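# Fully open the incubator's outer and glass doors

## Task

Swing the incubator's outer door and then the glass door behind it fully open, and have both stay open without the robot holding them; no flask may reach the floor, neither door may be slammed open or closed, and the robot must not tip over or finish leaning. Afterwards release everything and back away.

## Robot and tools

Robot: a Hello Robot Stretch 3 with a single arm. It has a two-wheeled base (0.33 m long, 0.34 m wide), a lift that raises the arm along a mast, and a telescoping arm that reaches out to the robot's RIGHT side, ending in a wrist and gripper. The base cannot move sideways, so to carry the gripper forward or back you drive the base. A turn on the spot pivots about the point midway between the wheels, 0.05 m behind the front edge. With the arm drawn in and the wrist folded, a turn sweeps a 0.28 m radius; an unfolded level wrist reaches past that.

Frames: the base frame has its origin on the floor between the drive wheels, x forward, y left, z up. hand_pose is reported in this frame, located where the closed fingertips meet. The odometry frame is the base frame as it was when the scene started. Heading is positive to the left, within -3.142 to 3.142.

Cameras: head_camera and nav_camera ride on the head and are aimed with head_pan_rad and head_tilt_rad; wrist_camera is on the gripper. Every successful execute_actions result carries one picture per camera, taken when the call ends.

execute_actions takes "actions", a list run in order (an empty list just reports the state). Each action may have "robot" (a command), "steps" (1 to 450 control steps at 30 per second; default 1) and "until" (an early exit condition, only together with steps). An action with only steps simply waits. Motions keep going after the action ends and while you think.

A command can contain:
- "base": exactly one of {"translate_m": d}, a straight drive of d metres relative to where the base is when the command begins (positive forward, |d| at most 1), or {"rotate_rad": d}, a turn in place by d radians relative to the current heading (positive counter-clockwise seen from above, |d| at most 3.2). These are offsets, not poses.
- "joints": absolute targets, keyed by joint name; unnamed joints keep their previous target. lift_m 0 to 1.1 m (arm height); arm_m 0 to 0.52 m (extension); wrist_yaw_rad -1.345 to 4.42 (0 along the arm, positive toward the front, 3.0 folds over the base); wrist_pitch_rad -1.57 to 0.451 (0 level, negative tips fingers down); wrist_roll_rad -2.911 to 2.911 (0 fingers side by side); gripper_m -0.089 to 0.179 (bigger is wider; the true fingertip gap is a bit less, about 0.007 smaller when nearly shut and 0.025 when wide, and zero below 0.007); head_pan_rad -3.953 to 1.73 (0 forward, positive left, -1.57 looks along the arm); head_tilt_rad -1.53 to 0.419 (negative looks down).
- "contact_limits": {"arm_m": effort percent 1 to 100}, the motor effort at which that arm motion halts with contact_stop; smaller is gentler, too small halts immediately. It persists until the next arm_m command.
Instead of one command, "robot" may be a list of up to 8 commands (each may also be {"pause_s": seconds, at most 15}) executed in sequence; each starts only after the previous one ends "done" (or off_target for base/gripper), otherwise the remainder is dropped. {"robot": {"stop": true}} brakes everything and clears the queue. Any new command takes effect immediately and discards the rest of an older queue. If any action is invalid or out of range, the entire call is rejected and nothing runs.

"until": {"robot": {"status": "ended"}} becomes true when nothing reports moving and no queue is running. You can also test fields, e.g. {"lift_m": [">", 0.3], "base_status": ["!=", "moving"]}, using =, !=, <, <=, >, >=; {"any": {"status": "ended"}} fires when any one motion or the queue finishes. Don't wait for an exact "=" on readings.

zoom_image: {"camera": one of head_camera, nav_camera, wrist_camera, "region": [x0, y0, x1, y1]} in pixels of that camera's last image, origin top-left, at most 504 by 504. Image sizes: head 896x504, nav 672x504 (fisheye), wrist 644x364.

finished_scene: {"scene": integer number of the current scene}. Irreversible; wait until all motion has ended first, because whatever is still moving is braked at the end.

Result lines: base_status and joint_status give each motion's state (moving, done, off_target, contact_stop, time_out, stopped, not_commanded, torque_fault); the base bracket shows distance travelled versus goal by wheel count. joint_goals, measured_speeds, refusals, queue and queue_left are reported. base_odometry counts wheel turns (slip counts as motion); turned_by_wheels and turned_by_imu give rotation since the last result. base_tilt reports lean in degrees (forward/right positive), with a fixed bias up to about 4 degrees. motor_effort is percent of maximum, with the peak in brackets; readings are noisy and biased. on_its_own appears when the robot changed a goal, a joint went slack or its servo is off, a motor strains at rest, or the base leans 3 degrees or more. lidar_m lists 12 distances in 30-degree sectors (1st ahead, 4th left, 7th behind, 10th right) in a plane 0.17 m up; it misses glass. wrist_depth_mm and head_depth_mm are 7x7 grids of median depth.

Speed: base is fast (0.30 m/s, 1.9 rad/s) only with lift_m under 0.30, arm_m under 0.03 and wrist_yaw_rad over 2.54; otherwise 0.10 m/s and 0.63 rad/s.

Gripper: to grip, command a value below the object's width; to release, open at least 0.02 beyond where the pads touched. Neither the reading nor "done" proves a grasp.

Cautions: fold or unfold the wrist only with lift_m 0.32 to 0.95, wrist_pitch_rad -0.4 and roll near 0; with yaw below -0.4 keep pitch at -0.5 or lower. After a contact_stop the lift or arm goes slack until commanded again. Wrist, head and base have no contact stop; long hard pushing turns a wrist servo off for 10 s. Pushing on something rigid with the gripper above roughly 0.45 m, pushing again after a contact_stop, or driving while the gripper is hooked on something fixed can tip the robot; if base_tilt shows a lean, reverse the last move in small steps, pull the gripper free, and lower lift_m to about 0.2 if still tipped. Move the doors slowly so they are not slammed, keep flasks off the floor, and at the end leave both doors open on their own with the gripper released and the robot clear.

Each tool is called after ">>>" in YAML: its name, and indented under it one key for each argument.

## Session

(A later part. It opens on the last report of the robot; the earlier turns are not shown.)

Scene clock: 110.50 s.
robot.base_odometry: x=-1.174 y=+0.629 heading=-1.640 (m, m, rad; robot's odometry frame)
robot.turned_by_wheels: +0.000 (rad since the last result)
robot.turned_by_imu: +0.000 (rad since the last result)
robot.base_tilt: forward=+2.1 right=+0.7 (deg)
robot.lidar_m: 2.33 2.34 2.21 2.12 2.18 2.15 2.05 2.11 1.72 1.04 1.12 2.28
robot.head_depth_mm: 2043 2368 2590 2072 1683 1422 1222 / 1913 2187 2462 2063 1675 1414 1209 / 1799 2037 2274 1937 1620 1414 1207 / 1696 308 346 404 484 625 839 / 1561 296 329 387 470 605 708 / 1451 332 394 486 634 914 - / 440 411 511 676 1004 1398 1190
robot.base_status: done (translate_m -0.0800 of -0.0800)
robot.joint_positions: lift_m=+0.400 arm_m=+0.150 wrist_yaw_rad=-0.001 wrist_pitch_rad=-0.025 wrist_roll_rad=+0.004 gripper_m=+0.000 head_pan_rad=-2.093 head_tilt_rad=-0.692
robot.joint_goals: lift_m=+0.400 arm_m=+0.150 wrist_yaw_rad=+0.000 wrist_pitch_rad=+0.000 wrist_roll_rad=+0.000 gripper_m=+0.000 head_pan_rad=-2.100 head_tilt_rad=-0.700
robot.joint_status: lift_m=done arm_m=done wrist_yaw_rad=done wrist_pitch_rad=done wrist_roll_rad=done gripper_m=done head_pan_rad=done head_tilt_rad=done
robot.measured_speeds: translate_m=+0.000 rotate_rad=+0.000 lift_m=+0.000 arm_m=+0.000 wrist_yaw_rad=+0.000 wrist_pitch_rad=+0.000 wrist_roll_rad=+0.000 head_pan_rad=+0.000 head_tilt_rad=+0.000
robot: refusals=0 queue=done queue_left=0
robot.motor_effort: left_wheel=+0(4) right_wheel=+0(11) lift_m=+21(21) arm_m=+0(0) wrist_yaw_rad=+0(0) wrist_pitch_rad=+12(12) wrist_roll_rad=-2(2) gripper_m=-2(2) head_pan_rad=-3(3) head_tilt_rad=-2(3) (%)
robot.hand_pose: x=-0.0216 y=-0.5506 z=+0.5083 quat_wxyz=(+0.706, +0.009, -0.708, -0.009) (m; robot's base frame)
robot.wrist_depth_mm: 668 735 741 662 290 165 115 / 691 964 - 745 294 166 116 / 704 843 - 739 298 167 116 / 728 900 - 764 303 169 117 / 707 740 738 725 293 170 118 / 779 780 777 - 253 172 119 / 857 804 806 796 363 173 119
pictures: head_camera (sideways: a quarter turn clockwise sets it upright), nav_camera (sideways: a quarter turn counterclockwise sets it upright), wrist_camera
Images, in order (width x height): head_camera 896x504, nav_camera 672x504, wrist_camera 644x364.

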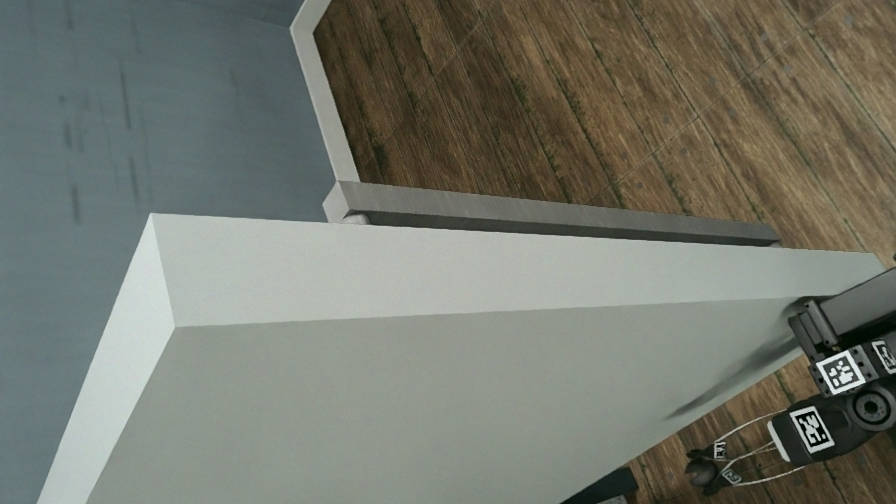

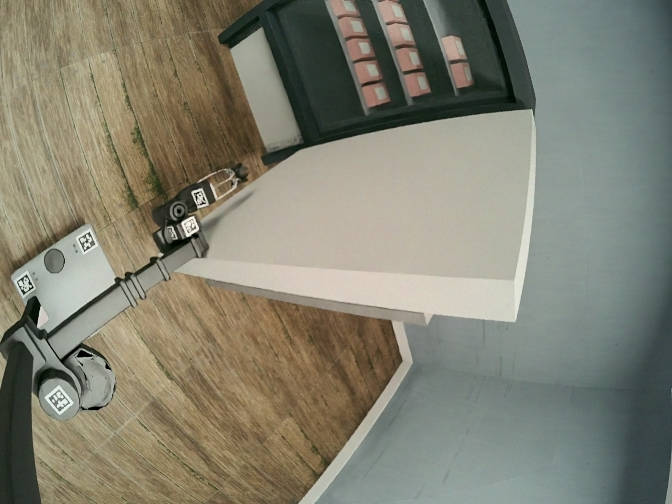

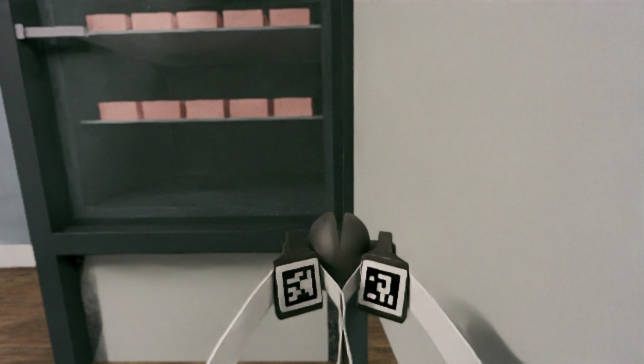

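>>> execute_actions:
  actions:
    - {"robot":{"base":{"translate_m":-0.08}},"steps":450,"until":{"robot":{"status":"ended"}}}

Scene clock: 112.77 s.
robot.base_odometry: x=-1.169 y=+0.709 heading=-1.640 (m, m, rad; robot's odometry frame)
robot.turned_by_wheels: +0.000 (rad since the last result)
robot.turned_by_imu: +0.000 (rad since the last result)
robot.base_tilt: forward=+2.1 right=+0.7 (deg)
robot.lidar_m: 2.40 2.87 2.20 2.11 2.18 2.06 1.97 2.03 1.73 1.04 1.13 2.29
robot.head_depth_mm: 2048 2364 2577 2074 1677 1413 1217 / 1917 2206 2502 2075 1673 1408 1211 / 1791 2036 2350 2072 1678 1403 1213 / 1706 329 378 442 531 727 1168 / 1589 304 339 396 475 602 711 / 1473 323 380 461 585 800 - / 1361 376 456 577 787 1309 1188
robot.base_status: done (translate_m -0.0800 of -0.0800)
robot.joint_positions: lift_m=+0.400 arm_m=+0.150 wrist_yaw_rad=-0.001 wrist_pitch_rad=-0.025 wrist_roll_rad=+0.004 gripper_m=+0.000 head_pan_rad=-2.093 head_tilt_rad=-0.693
robot.joint_goals: lift_m=+0.400 arm_m=+0.150 wrist_yaw_rad=+0.000 wrist_pitch_rad=+0.000 wrist_roll_rad=+0.000 gripper_m=+0.000 head_pan_rad=-2.100 head_tilt_rad=-0.700
robot.joint_status: lift_m=done arm_m=done wrist_yaw_rad=done wrist_pitch_rad=done wrist_roll_rad=done gripper_m=done head_pan_rad=done head_tilt_rad=done
robot.measured_speeds: translate_m=+0.000 rotate_rad=+0.000 lift_m=+0.000 arm_m=+0.000 wrist_yaw_rad=+0.000 wrist_pitch_rad=+0.000 wrist_roll_rad=+0.000 head_pan_rad=+0.000 head_tilt_rad=+0.000
robot: refusals=0 queue=done queue_left=0
robot.motor_effort: left_wheel=+0(5) right_wheel=-1(30) lift_m=+21(21) arm_m=+0(0) wrist_yaw_rad=+1(2) wrist_pitch_rad=+12(12) wrist_roll_rad=-2(2) gripper_m=-3(2) head_pan_rad=-2(3) head_tilt_rad=-3(3) (%)
robot.hand_pose: x=-0.0216 y=-0.5506 z=+0.5083 quat_wxyz=(+0.706, +0.009, -0.708, -0.009) (m; robot's base frame)
robot.wrist_depth_mm: 730 742 754 464 198 127 93 / 763 - - 482 202 128 94 / 754 966 - 507 207 130 95 / 755 965 - 532 211 132 96 / 723 750 745 680 206 133 96 / 775 782 775 - 185 135 97 / 808 812 799 778 246 136 98
pictures: head_camera (sideways: a quarter turn clockwise sets it upright), nav_camera (sideways: a quarter turn counterclockwise sets it upright), wrist_camera
Images, in order (width x height): head_camera 896x504, nav_camera 672x504, wrist_camera 644x364.

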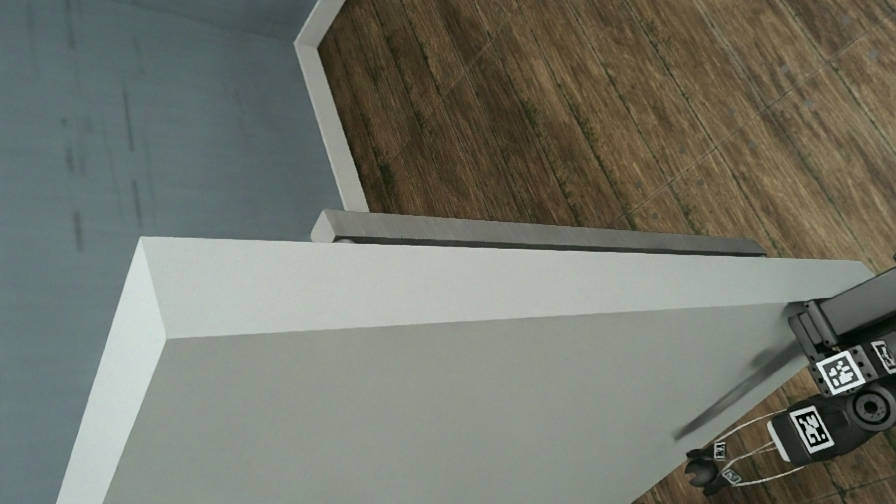

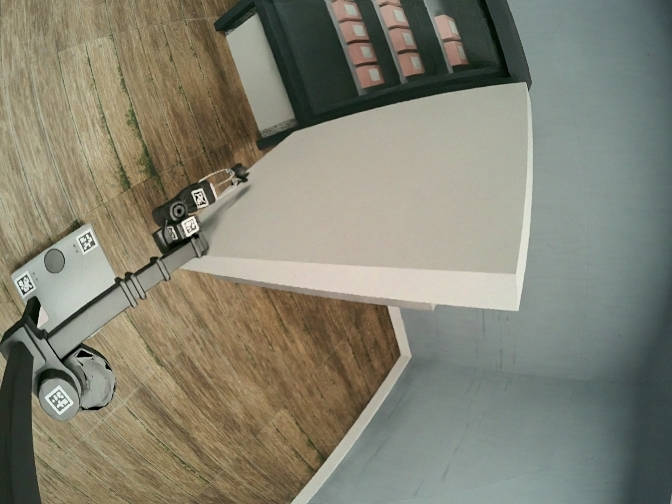

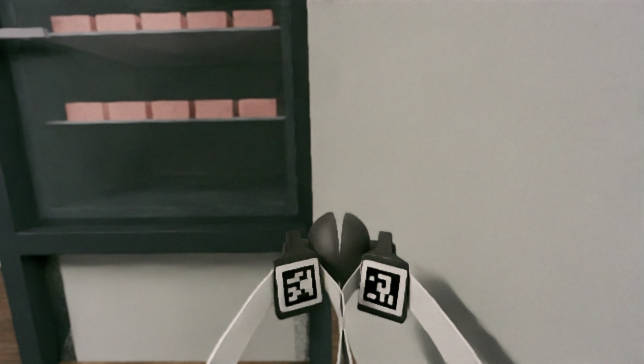

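>>> execute_actions:
  actions:
    - {"robot":{"base":{"translate_m":-0.06}},"steps":450,"until":{"robot":{"status":"ended"}}}

Scene clock: 115.10 s.
robot.base_odometry: x=-1.165 y=+0.769 heading=-1.640 (m, m, rad; robot's odometry frame)
robot.turned_by_wheels: +0.000 (rad since the last result)
robot.turned_by_imu: +0.000 (rad since the last result)
robot.base_tilt: forward=+2.1 right=+0.7 (deg)
robot.lidar_m: 2.46 2.93 2.21 2.11 2.18 1.99 1.91 1.97 1.72 1.05 1.13 2.29
robot.head_depth_mm: 2060 2334 2513 2061 1683 1414 1216 / 1913 2216 2485 2062 1675 1411 1218 / 1796 2046 2366 2045 1668 1400 1213 / 1688 1895 2079 557 685 1348 1180 / 1593 316 355 409 485 597 732 / 1490 314 362 435 546 733 - / 1385 351 419 521 688 1031 1189
robot.base_status: done (translate_m -0.0600 of -0.0600)
robot.joint_positions: lift_m=+0.400 arm_m=+0.150 wrist_yaw_rad=-0.001 wrist_pitch_rad=-0.025 wrist_roll_rad=+0.004 gripper_m=+0.000 head_pan_rad=-2.093 head_tilt_rad=-0.693
robot.joint_goals: lift_m=+0.400 arm_m=+0.150 wrist_yaw_rad=+0.000 wrist_pitch_rad=+0.000 wrist_roll_rad=+0.000 gripper_m=+0.000 head_pan_rad=-2.100 head_tilt_rad=-0.700
robot.joint_status: lift_m=done arm_m=done wrist_yaw_rad=done wrist_pitch_rad=done wrist_roll_rad=done gripper_m=done head_pan_rad=done head_tilt_rad=done
robot.measured_speeds: translate_m=+0.000 rotate_rad=+0.000 lift_m=+0.000 arm_m=+0.000 wrist_yaw_rad=+0.000 wrist_pitch_rad=+0.000 wrist_roll_rad=+0.000 head_pan_rad=+0.000 head_tilt_rad=+0.000
robot: refusals=0 queue=done queue_left=0
robot.motor_effort: left_wheel=+0(5) right_wheel=-2(26) lift_m=+21(21) arm_m=+0(0) wrist_yaw_rad=-1(1) wrist_pitch_rad=+12(12) wrist_roll_rad=-1(2) gripper_m=-2(2) head_pan_rad=-2(3) head_tilt_rad=-4(3) (%)
robot.hand_pose: x=-0.0216 y=-0.5506 z=+0.5083 quat_wxyz=(+0.706, +0.009, -0.708, -0.009) (m; robot's base frame)
robot.wrist_depth_mm: 762 727 717 291 149 101 76 / 829 - - 303 152 102 77 / 783 - - 316 156 103 77 / 815 - - 330 159 105 78 / 753 748 741 446 156 106 79 / 792 785 776 - 144 108 80 / 816 813 805 380 184 109 81
pictures: head_camera (sideways: a quarter turn clockwise sets it upright), nav_camera (sideways: a quarter turn counterclockwise sets it upright), wrist_camera
Images, in order (width x height): head_camera 896x504, nav_camera 672x504, wrist_camera 644x364.

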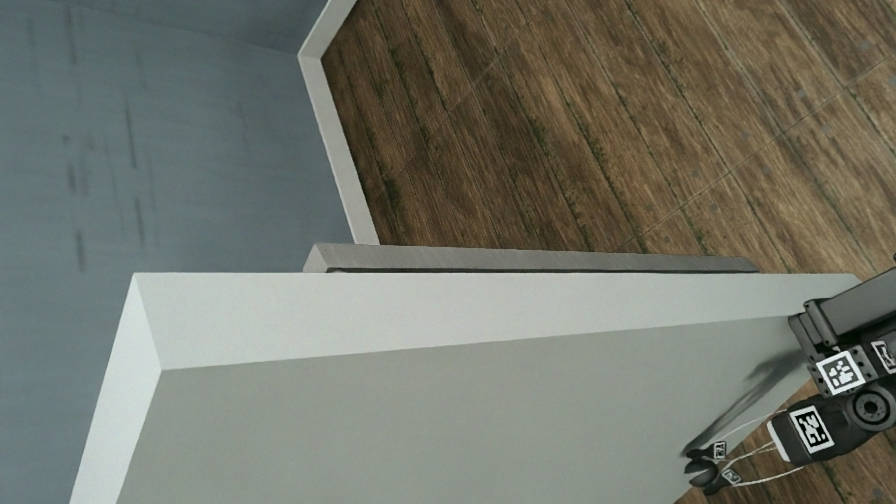

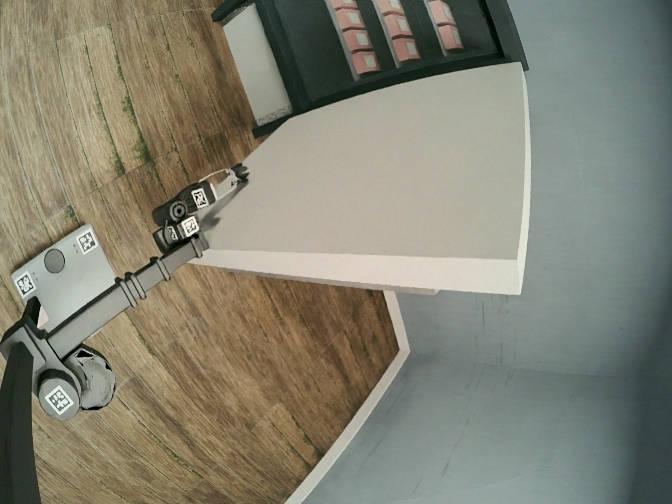

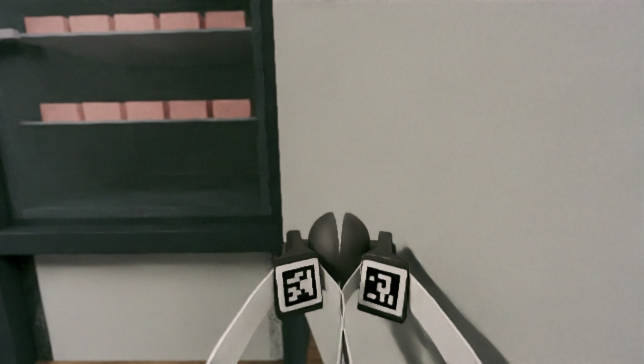

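>>> execute_actions:
  actions:
    - {"robot":{"base":{"translate_m":0.68},"joints":{"lift_m":0.648,"wrist_roll_rad":-1.57,"gripper_m":0.065,"arm_m":0.1,"head_pan_rad":-1.6,"head_tilt_rad":-0.4}},"steps":450,"until":{"robot":{"status":"ended"}}}
    - {"robot":{"joints":{"arm_m":0.3}},"steps":450,"until":{"robot":{"status":"ended"}}}

Scene clock: 126.47 s.
robot.base_odometry: x=-1.212 y=+0.091 heading=-1.640 (m, m, rad; robot's odometry frame)
robot.turned_by_wheels: +0.000 (rad since the last result)
robot.turned_by_imu: -0.001 (rad since the last result)
robot.base_tilt: forward=+2.1 right=+0.8 (deg)
robot.lidar_m: 2.17 1.81 2.20 2.11 2.20 2.71 2.59 2.39 1.13 1.03 1.69 2.26
robot.head_depth_mm: 1437 1495 1182 1313 1388 1385 1434 / 1420 1481 1235 1466 1438 1381 1452 / 1415 1476 1311 1457 1441 1341 - / 1407 1466 1301 1444 1380 1332 - / 1396 1464 1026 1120 1216 1340 1386 / 1391 1496 1609 1751 1901 1767 1427 / 1384 1484 1583 1736 1892 1755 1418
robot.base_status: done (translate_m +0.6800 of +0.6800)
robot.joint_positions: lift_m=+0.648 arm_m=+0.300 wrist_yaw_rad=-0.001 wrist_pitch_rad=-0.025 wrist_roll_rad=-1.569 gripper_m=+0.065 head_pan_rad=-1.607 head_tilt_rad=-0.409
robot.joint_goals: lift_m=+0.648 arm_m=+0.300 wrist_yaw_rad=+0.000 wrist_pitch_rad=+0.000 wrist_roll_rad=-1.570 gripper_m=+0.065 head_pan_rad=-1.600 head_tilt_rad=-0.400
robot.joint_status: lift_m=done arm_m=done wrist_yaw_rad=done wrist_pitch_rad=done wrist_roll_rad=done gripper_m=done head_pan_rad=done head_tilt_rad=done
robot.measured_speeds: translate_m=+0.000 rotate_rad=+0.000 lift_m=+0.000 arm_m=+0.000 wrist_yaw_rad=+0.000 wrist_pitch_rad=+0.000 wrist_roll_rad=+0.000 head_pan_rad=+0.000 head_tilt_rad=+0.000
robot: refusals=0 queue=done queue_left=0
robot.motor_effort: left_wheel=+0(3) right_wheel=-1(4) lift_m=+24(25) arm_m=+3(2) wrist_yaw_rad=+0(1) wrist_pitch_rad=+12(12) wrist_roll_rad=-1(3) gripper_m=+0(80) head_pan_rad=+3(29) head_tilt_rad=+2(17) (%)
robot.hand_pose: x=-0.0213 y=-0.7003 z=+0.7562 quat_wxyz=(+1.000, +0.013, -0.001, +0.000) (m; robot's base frame)
robot.wrist_depth_mm: 857 - - - - - 994 / 865 - - - - - 999 / 517 505 541 533 521 517 462 / 558 604 807 985 870 717 507 / 591 591 883 - - 716 508 / 625 614 - - - 659 509 / 636 613 864 860 830 733 543
pictures: head_camera (sideways: a quarter turn clockwise sets it upright), nav_camera (sideways: a quarter turn counterclockwise sets it upright), wrist_camera
Images, in order (width x height): head_camera 896x504, nav_camera 672x504, wrist_camera 644x364.

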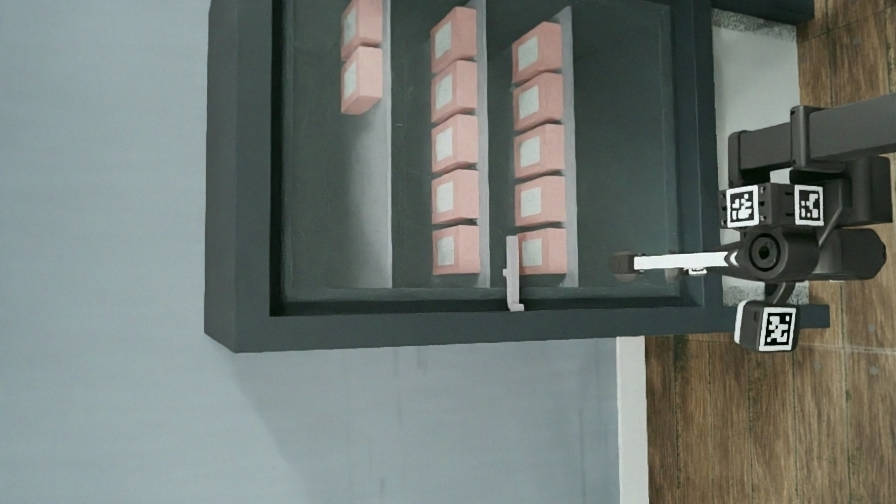

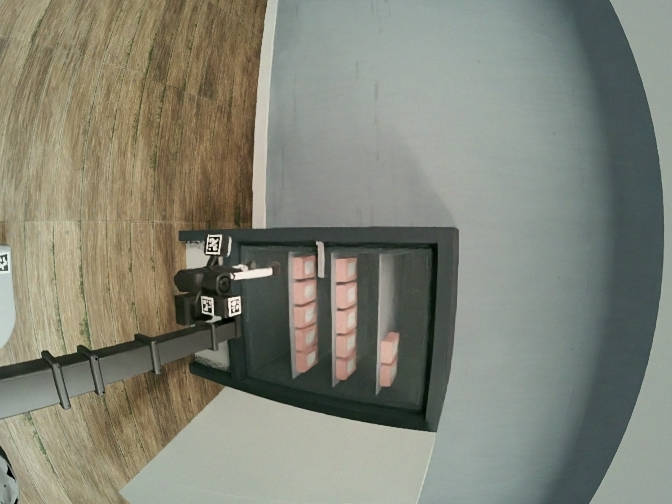

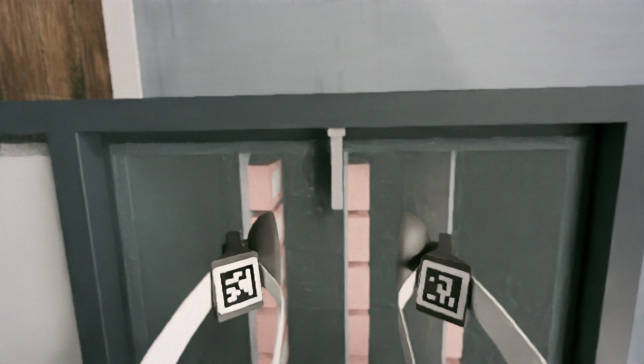

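>>> execute_actions:
  actions:
    - {"robot":[{"joints":{"arm_m":0.05}},{"base":{"rotate_rad":-0.6}},{"base":{"translate_m":0.27}},{"base":{"rotate_rad":0.6}},{"base":{"translate_m":-0.17}},{"joints":{"arm_m":0.4}}],"steps":450,"until":{"robot":{"status":"ended"}}}
    - {"steps":300,"until":{"robot":{"status":"ended"}}}

Scene clock: 144.33 s.
robot.base_odometry: x=-1.368 y=+0.049 heading=-1.640 (m, m, rad; robot's odometry frame)
robot.turned_by_wheels: +0.000 (rad since the last result)
robot.turned_by_imu: -0.002 (rad since the last result)
robot.base_tilt: forward=+2.1 right=+0.7 (deg)
robot.lidar_m: 2.12 1.81 2.37 2.26 2.35 2.76 2.64 2.16 0.96 0.88 1.52 2.05
robot.head_depth_mm: 1288 1355 1087 1136 1221 1257 1329 / 1282 1345 1209 1127 1214 1238 1297 / 1282 1343 1207 1128 1204 - 1323 / 1269 1334 880 989 1088 - 1283 / 1259 1339 1419 1541 1677 1659 1388 / 1254 1345 1446 1576 1720 1765 1426 / 1247 1334 1441 1570 1691 1764 1418
robot.base_status: done (translate_m -0.1700 of -0.1700)
robot.joint_positions: lift_m=+0.648 arm_m=+0.400 wrist_yaw_rad=+0.000 wrist_pitch_rad=-0.025 wrist_roll_rad=-1.569 gripper_m=+0.065 head_pan_rad=-1.607 head_tilt_rad=-0.408
robot.joint_goals: lift_m=+0.648 arm_m=+0.400 wrist_yaw_rad=+0.000 wrist_pitch_rad=+0.000 wrist_roll_rad=-1.570 gripper_m=+0.065 head_pan_rad=-1.600 head_tilt_rad=-0.400
robot.joint_status: lift_m=done arm_m=done wrist_yaw_rad=done wrist_pitch_rad=done wrist_roll_rad=done gripper_m=done head_pan_rad=done head_tilt_rad=done
robot.measured_speeds: translate_m=+0.000 rotate_rad=+0.000 lift_m=+0.000 arm_m=+0.000 wrist_yaw_rad=+0.000 wrist_pitch_rad=+0.000 wrist_roll_rad=+0.000 head_pan_rad=+0.000 head_tilt_rad=+0.000
robot: refusals=0 queue=done queue_left=0
robot.motor_effort: left_wheel=-2(6) right_wheel=+3(8) lift_m=+25(25) arm_m=+2(2) wrist_yaw_rad=+0(0) wrist_pitch_rad=+12(12) wrist_roll_rad=+0(1) gripper_m=+0(0) head_pan_rad=+3(3) head_tilt_rad=+2(2) (%)
robot.hand_pose: x=-0.0213 y=-0.8003 z=+0.7562 quat_wxyz=(+1.000, +0.013, +0.000, +0.000) (m; robot's base frame)
robot.wrist_depth_mm: 830 825 803 790 780 776 762 / 843 856 828 816 800 798 775 / 812 245 240 237 232 228 224 / 253 249 243 240 235 231 227 / 388 507 307 300 293 346 415 / 423 563 - 784 763 378 460 / 420 566 422 812 737 475 463
pictures: head_camera (sideways: a quarter turn clockwise sets it upright), nav_camera (sideways: a quarter turn counterclockwise sets it upright), wrist_camera
Images, in order (width x height): head_camera 896x504, nav_camera 672x504, wrist_camera 644x364.

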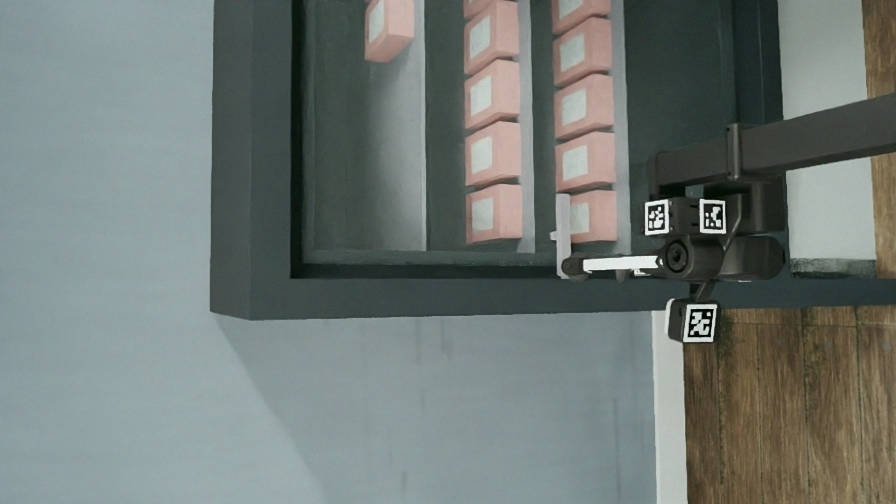

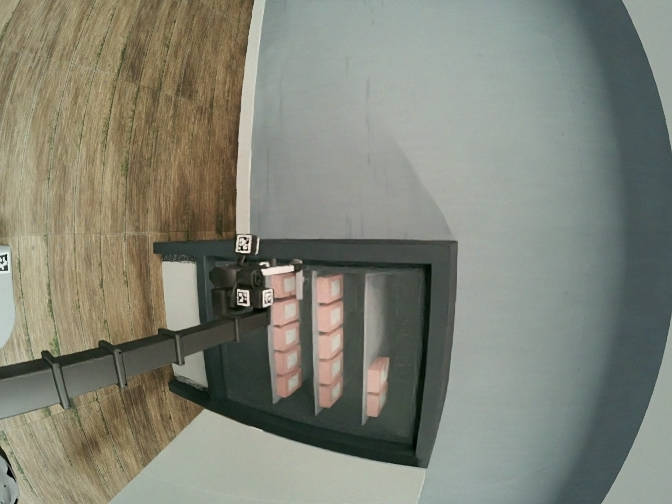

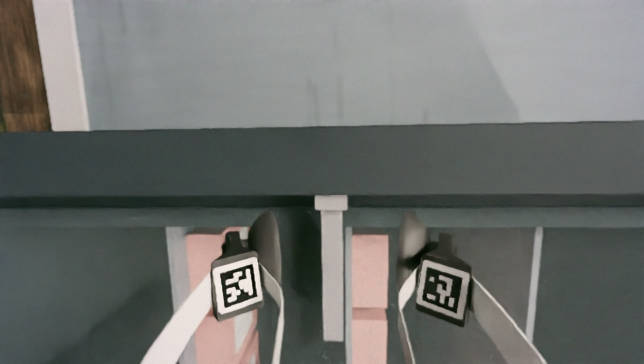

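>>> execute_actions:
  actions:
    - {"robot":[{"base":{"translate_m":-0.04}},{"joints":{"arm_m":0.475},"contact_limits":{"arm_m":18}}],"steps":450,"until":{"robot":{"status":"ended"}}}

Scene clock: 148.30 s.
robot.base_odometry: x=-1.365 y=+0.088 heading=-1.640 (m, m, rad; robot's odometry frame)
robot.turned_by_wheels: +0.000 (rad since the last result)
robot.turned_by_imu: +0.000 (rad since the last result)
robot.base_tilt: forward=+2.1 right=+0.8 (deg)
robot.lidar_m: 2.16 1.85 2.36 2.26 2.36 2.72 2.60 2.16 0.96 0.88 1.53 2.06
robot.head_depth_mm: 1295 1355 1080 1129 1215 1244 1317 / 1283 1350 1207 1126 1212 1247 1307 / 1280 1343 1206 1146 1210 1203 1303 / 1269 1338 910 1106 1083 1176 1295 / 1262 1329 855 934 1011 1180 1280 / 1256 1346 1448 1569 1724 1768 1424 / 1244 1333 1438 1562 1692 1763 1423
robot.base_status: done (translate_m -0.0400 of -0.0400)
robot.joint_positions: lift_m=+0.648 arm_m=+0.475 wrist_yaw_rad=+0.000 wrist_pitch_rad=-0.025 wrist_roll_rad=-1.569 gripper_m=+0.065 head_pan_rad=-1.607 head_tilt_rad=-0.408
robot.joint_goals: lift_m=+0.648 arm_m=+0.475 wrist_yaw_rad=+0.000 wrist_pitch_rad=+0.000 wrist_roll_rad=-1.570 gripper_m=+0.065 head_pan_rad=-1.600 head_tilt_rad=-0.400
robot.joint_status: lift_m=done arm_m=done wrist_yaw_rad=done wrist_pitch_rad=done wrist_roll_rad=done gripper_m=done head_pan_rad=done head_tilt_rad=done
robot.measured_speeds: translate_m=+0.000 rotate_rad=+0.000 lift_m=+0.000 arm_m=+0.000 wrist_yaw_rad=+0.000 wrist_pitch_rad=+0.000 wrist_roll_rad=+0.000 head_pan_rad=+0.000 head_tilt_rad=+0.000
robot: refusals=0 queue=done queue_left=0
robot.motor_effort: left_wheel=-2(5) right_wheel=+3(6) lift_m=+25(24) arm_m=+3(3) wrist_yaw_rad=+0(1) wrist_pitch_rad=+12(12) wrist_roll_rad=+0(0) gripper_m=+0(0) head_pan_rad=+3(3) head_tilt_rad=+3(3) (%)
robot.contact_limits: arm_m 18 (drawing in: default 15, maximum 24; extending or still: default 21, maximum 34)
robot.hand_pose: x=-0.0213 y=-0.8753 z=+0.7562 quat_wxyz=(+1.000, +0.013, +0.000, +0.000) (m; robot's base frame)
robot.wrist_depth_mm: 750 739 730 716 708 694 146 / 163 161 158 156 153 150 148 / 168 165 162 160 157 154 152 / 226 223 219 213 212 207 204 / 421 294 357 280 286 375 284 / 425 299 - 287 287 347 284 / 417 496 425 299 636 381 400
pictures: head_camera (sideways: a quarter turn clockwise sets it upright), nav_camera (sideways: a quarter turn counterclockwise sets it upright), wrist_camera
Images, in order (width x height): head_camera 896x504, nav_camera 672x504, wrist_camera 644x364.

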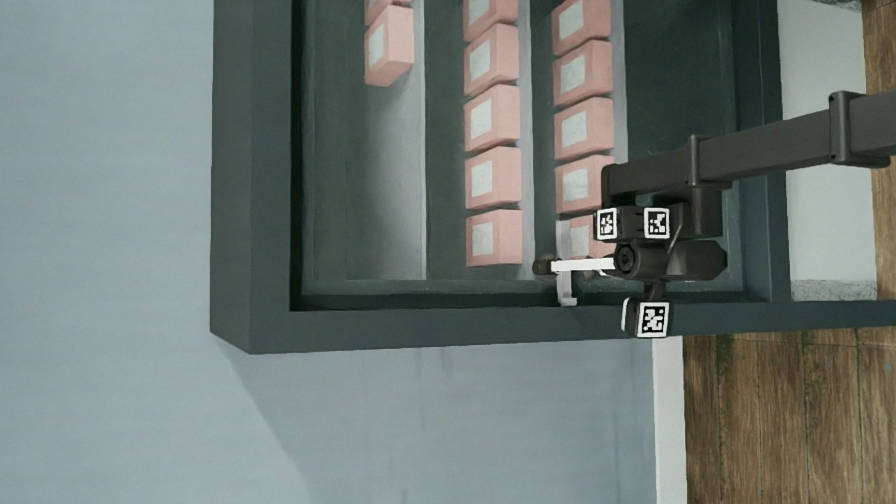

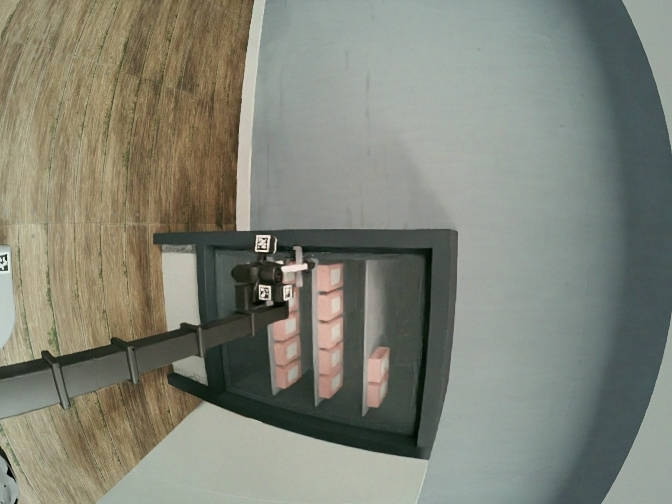

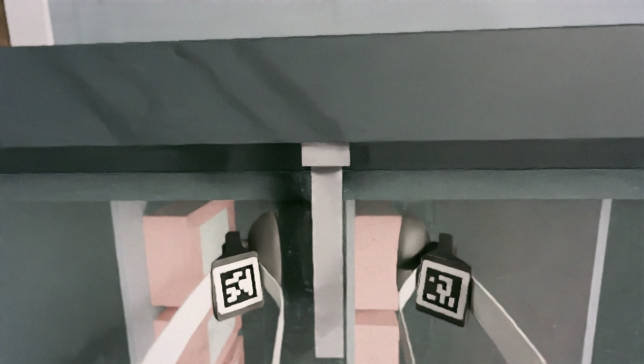

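>>> execute_actions:
  actions:
    - {"robot":[{"joints":{"gripper_m":-0.03}},{"joints":{"wrist_roll_rad":-2.2}}],"steps":300,"until":{"robot":{"status":"ended"}}}

>>> execute_actions:
  actions:
    - {"robot":{"joints":{"wrist_roll_rad":-2.7}},"steps":200,"until":{"robot":{"status":"ended"}}}

Scene clock: 150.80 s.
robot.base_odometry: x=-1.365 y=+0.088 heading=-1.640 (m, m, rad; robot's odometry frame)
robot.turned_by_wheels: +0.000 (rad since the last result)
robot.turned_by_imu: +0.000 (rad since the last result)
robot.base_tilt: forward=+2.1 right=+0.8 (deg)
robot.lidar_m: 2.16 1.85 2.36 2.26 2.35 2.71 2.60 2.16 0.97 0.87 1.53 2.05
robot.head_depth_mm: 1296 1364 1083 1137 1218 1245 1319 / 1289 1352 1210 1134 1205 1249 1301 / 1281 1348 1204 1145 1206 1201 1306 / 1271 1334 911 1106 1088 1185 1290 / 1271 1330 855 928 1011 1193 1292 / 1254 1348 1446 1569 1712 1769 1432 / 1248 1338 1449 1556 1697 1763 1431
robot.base_status: done (translate_m -0.0400 of -0.0400)
robot.joint_positions: lift_m=+0.648 arm_m=+0.475 wrist_yaw_rad=+0.001 wrist_pitch_rad=-0.050 wrist_roll_rad=-2.176 gripper_m=-0.029 head_pan_rad=-1.607 head_tilt_rad=-0.408
robot.joint_goals: lift_m=+0.648 arm_m=+0.475 wrist_yaw_rad=+0.000 wrist_pitch_rad=+0.000 wrist_roll_rad=-2.200 gripper_m=-0.030 head_pan_rad=-1.600 head_tilt_rad=-0.400
robot.joint_status: lift_m=done arm_m=done wrist_yaw_rad=done wrist_pitch_rad=done wrist_roll_rad=off_target gripper_m=done head_pan_rad=done head_tilt_rad=done
robot.measured_speeds: translate_m=+0.000 rotate_rad=+0.000 lift_m=+0.000 arm_m=+0.000 wrist_yaw_rad=+0.000 wrist_pitch_rad=+0.000 wrist_roll_rad=+0.000 head_pan_rad=+0.000 head_tilt_rad=+0.000
robot: refusals=0 queue=dropped queue_left=0
robot.motor_effort: left_wheel=-2(2) right_wheel=+2(3) lift_m=+24(25) arm_m=+3(3) wrist_yaw_rad=-1(1) wrist_pitch_rad=+26(25) wrist_roll_rad=-12(12) gripper_m=-16(91) head_pan_rad=+3(3) head_tilt_rad=+2(2) (%)
robot.contact_limits: arm_m 18 (drawing in: default 15, maximum 24; extending or still: default 21, maximum 34)
robot.hand_pose: x=-0.0209 y=-0.8743 z=+0.7495 quat_wxyz=(+0.954, +0.024, +0.298, +0.008) (m; robot's base frame)
robot.wrist_depth_mm: 345 215 161 157 716 709 689 / 393 455 215 160 157 722 718 / 439 284 281 214 160 157 727 / 498 288 623 217 167 159 158 / 528 300 696 685 216 164 159 / 313 361 719 - 450 217 162 / 318 663 546 299 468 296 216
pictures: head_camera (sideways: a quarter turn clockwise sets it upright), nav_camera (sideways: a quarter turn counterclockwise sets it upright), wrist_camera
Images, in order (width x height): head_camera 896x504, nav_camera 672x504, wrist_camera 644x364.

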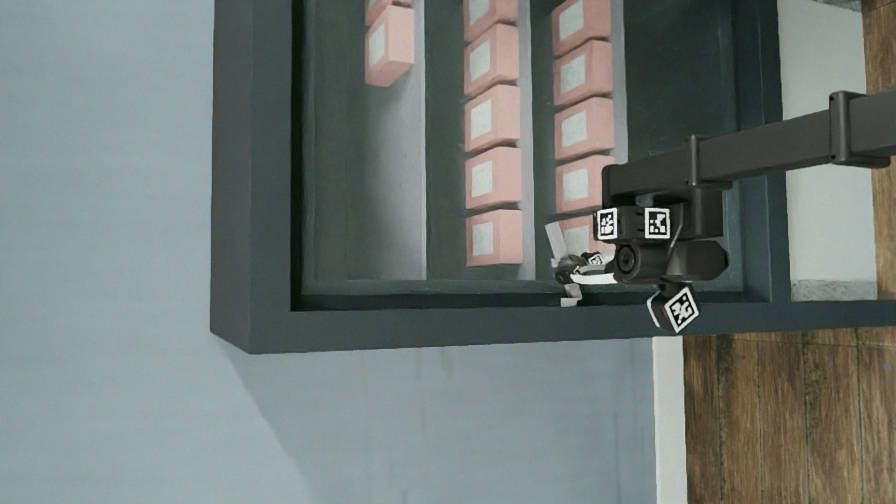

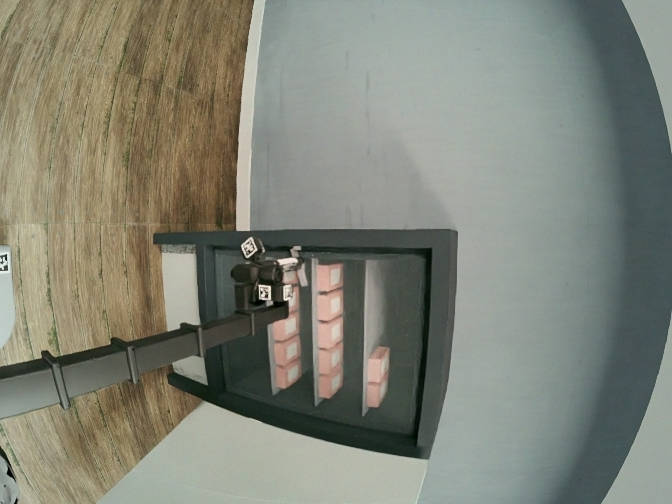

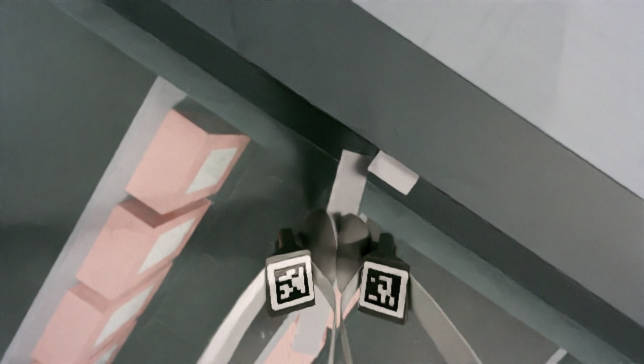

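Scene clock: 151.73 s.
robot.base_odometry: x=-1.365 y=+0.088 heading=-1.640 (m, m, rad; robot's odometry frame)
robot.turned_by_wheels: +0.000 (rad since the last result)
robot.turned_by_imu: +0.000 (rad since the last result)
robot.base_tilt: forward=+2.1 right=+0.7 (deg)
robot.lidar_m: 2.16 1.84 2.37 2.27 2.36 2.71 2.60 2.16 0.97 0.87 1.53 2.05
robot.head_depth_mm: 1287 1362 1083 1131 1218 1249 1326 / 1286 1351 1211 1123 1209 1250 1304 / 1276 1346 1204 1147 1203 1209 1305 / 1273 1339 912 1104 1089 1185 1297 / 1264 1331 853 929 1012 1170 1283 / 1253 1335 1448 1571 1705 1777 1426 / 1246 1339 1450 1551 1696 1767 1424
robot.base_status: done (translate_m -0.0400 of -0.0400)
robot.joint_positions: lift_m=+0.648 arm_m=+0.475 wrist_yaw_rad=-0.001 wrist_pitch_rad=-0.066 wrist_roll_rad=-2.674 gripper_m=-0.029 head_pan_rad=-1.607 head_tilt_rad=-0.408
robot.joint_goals: lift_m=+0.648 arm_m=+0.475 wrist_yaw_rad=+0.000 wrist_pitch_rad=+0.000 wrist_roll_rad=-2.700 gripper_m=-0.030 head_pan_rad=-1.600 head_tilt_rad=-0.400
robot.joint_status: lift_m=done arm_m=done wrist_yaw_rad=done wrist_pitch_rad=done wrist_roll_rad=off_target gripper_m=done head_pan_rad=done head_tilt_rad=done
robot.measured_speeds: translate_m=+0.000 rotate_rad=+0.000 lift_m=+0.000 arm_m=+0.000 wrist_yaw_rad=+0.000 wrist_pitch_rad=+0.000 wrist_roll_rad=+0.000 head_pan_rad=+0.000 head_tilt_rad=+0.000
robot: refusals=0 queue=dropped queue_left=0
robot.on_its_own: wrist_pitch_rad is at rest, and its effort (+34) is outside its rest range (-20 to +32)
robot.motor_effort: left_wheel=-2(2) right_wheel=+3(3) lift_m=+25(24) arm_m=+3(3) wrist_yaw_rad=+1(1) wrist_pitch_rad=+34(34) wrist_roll_rad=-14(15) gripper_m=-17(17) head_pan_rad=+3(3) head_tilt_rad=+3(2) (%)
robot.contact_limits: arm_m 18 (drawing in: default 15, maximum 24; extending or still: default 21, maximum 34)
robot.hand_pose: x=-0.0214 y=-0.8737 z=+0.7453 quat_wxyz=(+0.851, +0.029, +0.524, +0.017) (m; robot's base frame)
robot.wrist_depth_mm: 425 502 272 210 158 726 702 / 515 279 278 213 160 727 715 / 291 286 367 216 163 161 727 / 297 386 681 681 177 162 737 / 431 707 690 302 217 165 753 / 568 661 325 - 220 167 758 / 502 310 302 468 405 170 167
pictures: head_camera (sideways: a quarter turn clockwise sets it upright), nav_camera (sideways: a quarter turn counterclockwise sets it upright), wrist_camera
Images, in order (width x height): head_camera 896x504, nav_camera 672x504, wrist_camera 644x364.

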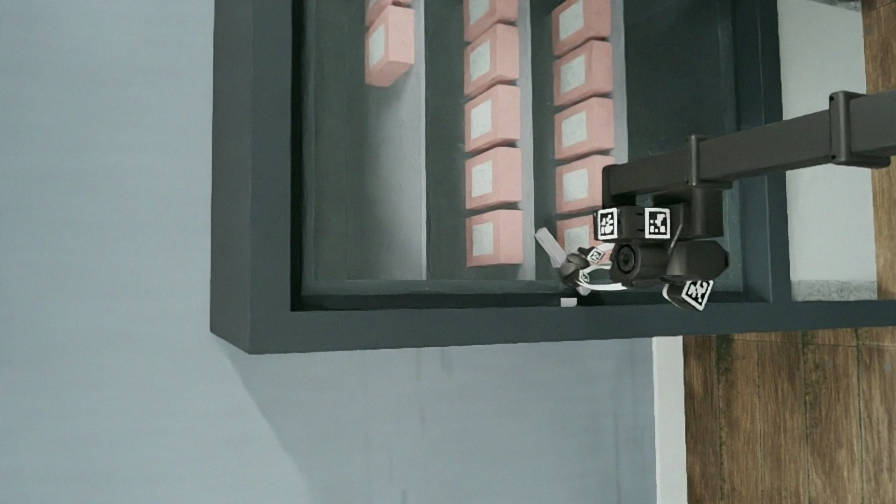

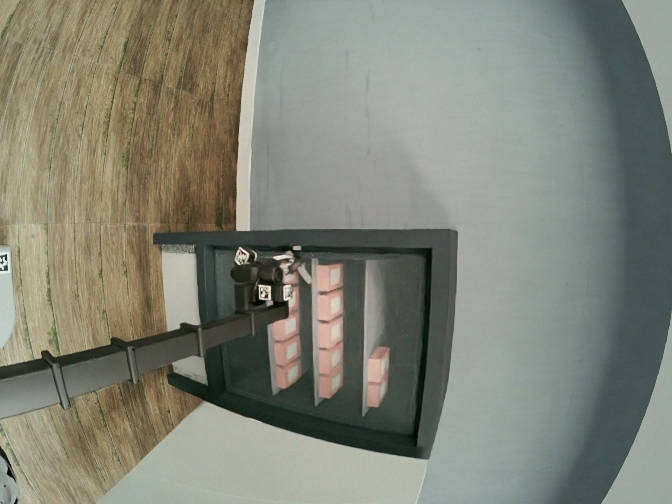

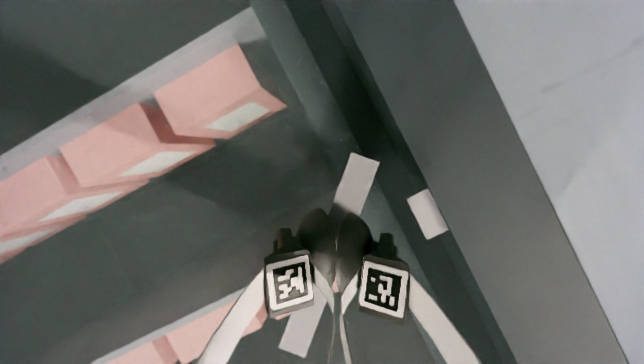

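Unlatched. Pull.

>>> execute_actions:
  actions:
    - {"robot":[{"joints":{"gripper_m":-0.05,"lift_m":0.655}},{"joints":{"arm_m":0.33},"base":{"translate_m":-0.02},"contact_limits":{"arm_m":18}},{"joints":{"arm_m":0.21},"base":{"translate_m":-0.05},"contact_limits":{"arm_m":18}}],"steps":450,"until":{"robot":{"status":"ended"}}}

Scene clock: 156.80 s.
robot.base_odometry: x=-1.360 y=+0.158 heading=-1.640 (m, m, rad; robot's odometry frame)
robot.turned_by_wheels: +0.000 (rad since the last result)
robot.turned_by_imu: -0.001 (rad since the last result)
robot.base_tilt: forward=+2.1 right=+0.7 (deg)
robot.lidar_m: 2.23 1.91 2.36 2.27 2.34 2.64 2.53 2.16 0.97 0.88 1.53 2.05
robot.head_depth_mm: 1293 1363 1085 1133 1184 1215 1318 / 1292 1352 1084 1132 1212 1248 1301 / 1286 1352 1209 1123 1213 1242 1264 / 1277 1338 1202 1124 1204 1281 - / 1267 1334 898 1065 1078 1173 1262 / 1257 1335 852 924 1662 1718 1395 / 1252 1343 1438 1568 1694 1767 1423
robot.base_status: done (translate_m -0.0500 of -0.0500)
robot.joint_positions: lift_m=+0.655 arm_m=+0.210 wrist_yaw_rad=-0.001 wrist_pitch_rad=-0.027 wrist_roll_rad=-2.697 gripper_m=-0.049 head_pan_rad=-1.607 head_tilt_rad=-0.408
robot.joint_goals: lift_m=+0.655 arm_m=+0.210 wrist_yaw_rad=+0.000 wrist_pitch_rad=+0.000 wrist_roll_rad=-2.700 gripper_m=-0.050 head_pan_rad=-1.600 head_tilt_rad=-0.400
robot.joint_status: lift_m=done arm_m=done wrist_yaw_rad=done wrist_pitch_rad=done wrist_roll_rad=off_target gripper_m=done head_pan_rad=done head_tilt_rad=done
robot.measured_speeds: translate_m=+0.000 rotate_rad=+0.000 lift_m=+0.000 arm_m=+0.000 wrist_yaw_rad=+0.000 wrist_pitch_rad=+0.000 wrist_roll_rad=+0.000 head_pan_rad=+0.000 head_tilt_rad=+0.000
robot: refusals=0 queue=done queue_left=0
robot.motor_effort: left_wheel=-2(6) right_wheel=+2(10) lift_m=+24(28) arm_m=-1(4) wrist_yaw_rad=-1(3) wrist_pitch_rad=+13(45) wrist_roll_rad=-2(14) gripper_m=-20(94) head_pan_rad=+3(2) head_tilt_rad=+2(3) (%)
robot.contact_limits: arm_m 18 (drawing in: default 15, maximum 24; extending or still: default 21, maximum 34)
robot.hand_pose: x=-0.0212 y=-0.6108 z=+0.7625 quat_wxyz=(+0.845, +0.012, +0.534, +0.007) (m; robot's base frame)
robot.wrist_depth_mm: 480 569 732 509 437 968 948 / 601 758 913 529 420 - 984 / 629 802 568 926 424 - - / 563 645 969 611 481 - - / 544 706 601 958 538 489 - / 533 596 846 - 678 476 - / 513 605 645 765 628 489 -
pictures: head_camera (sideways: a quarter turn clockwise sets it upright), nav_camera (sideways: a quarter turn counterclockwise sets it upright), wrist_camera
Images, in order (width x height): head_camera 896x504, nav_camera 672x504, wrist_camera 644x364.

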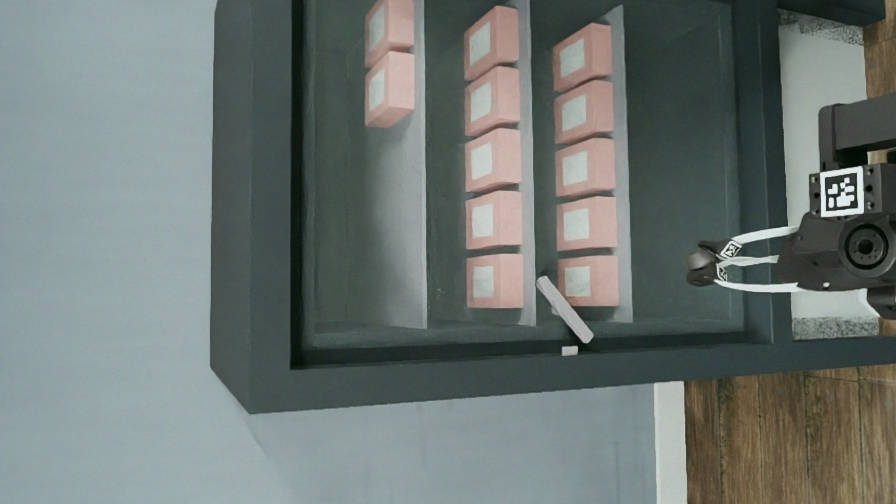

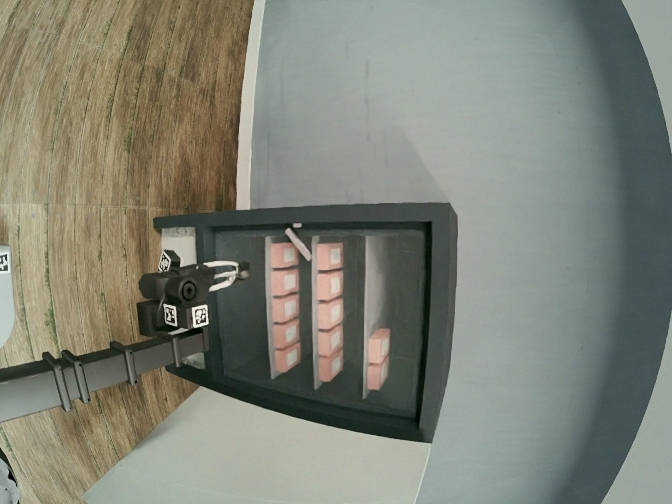

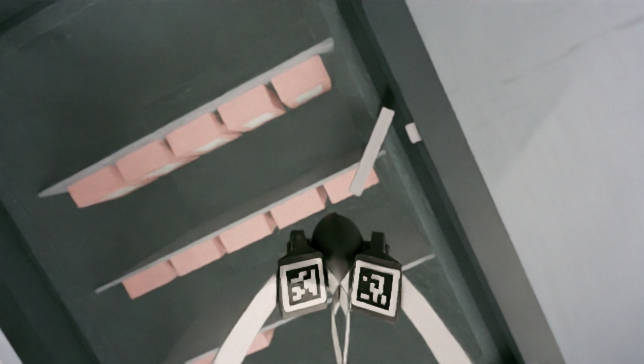

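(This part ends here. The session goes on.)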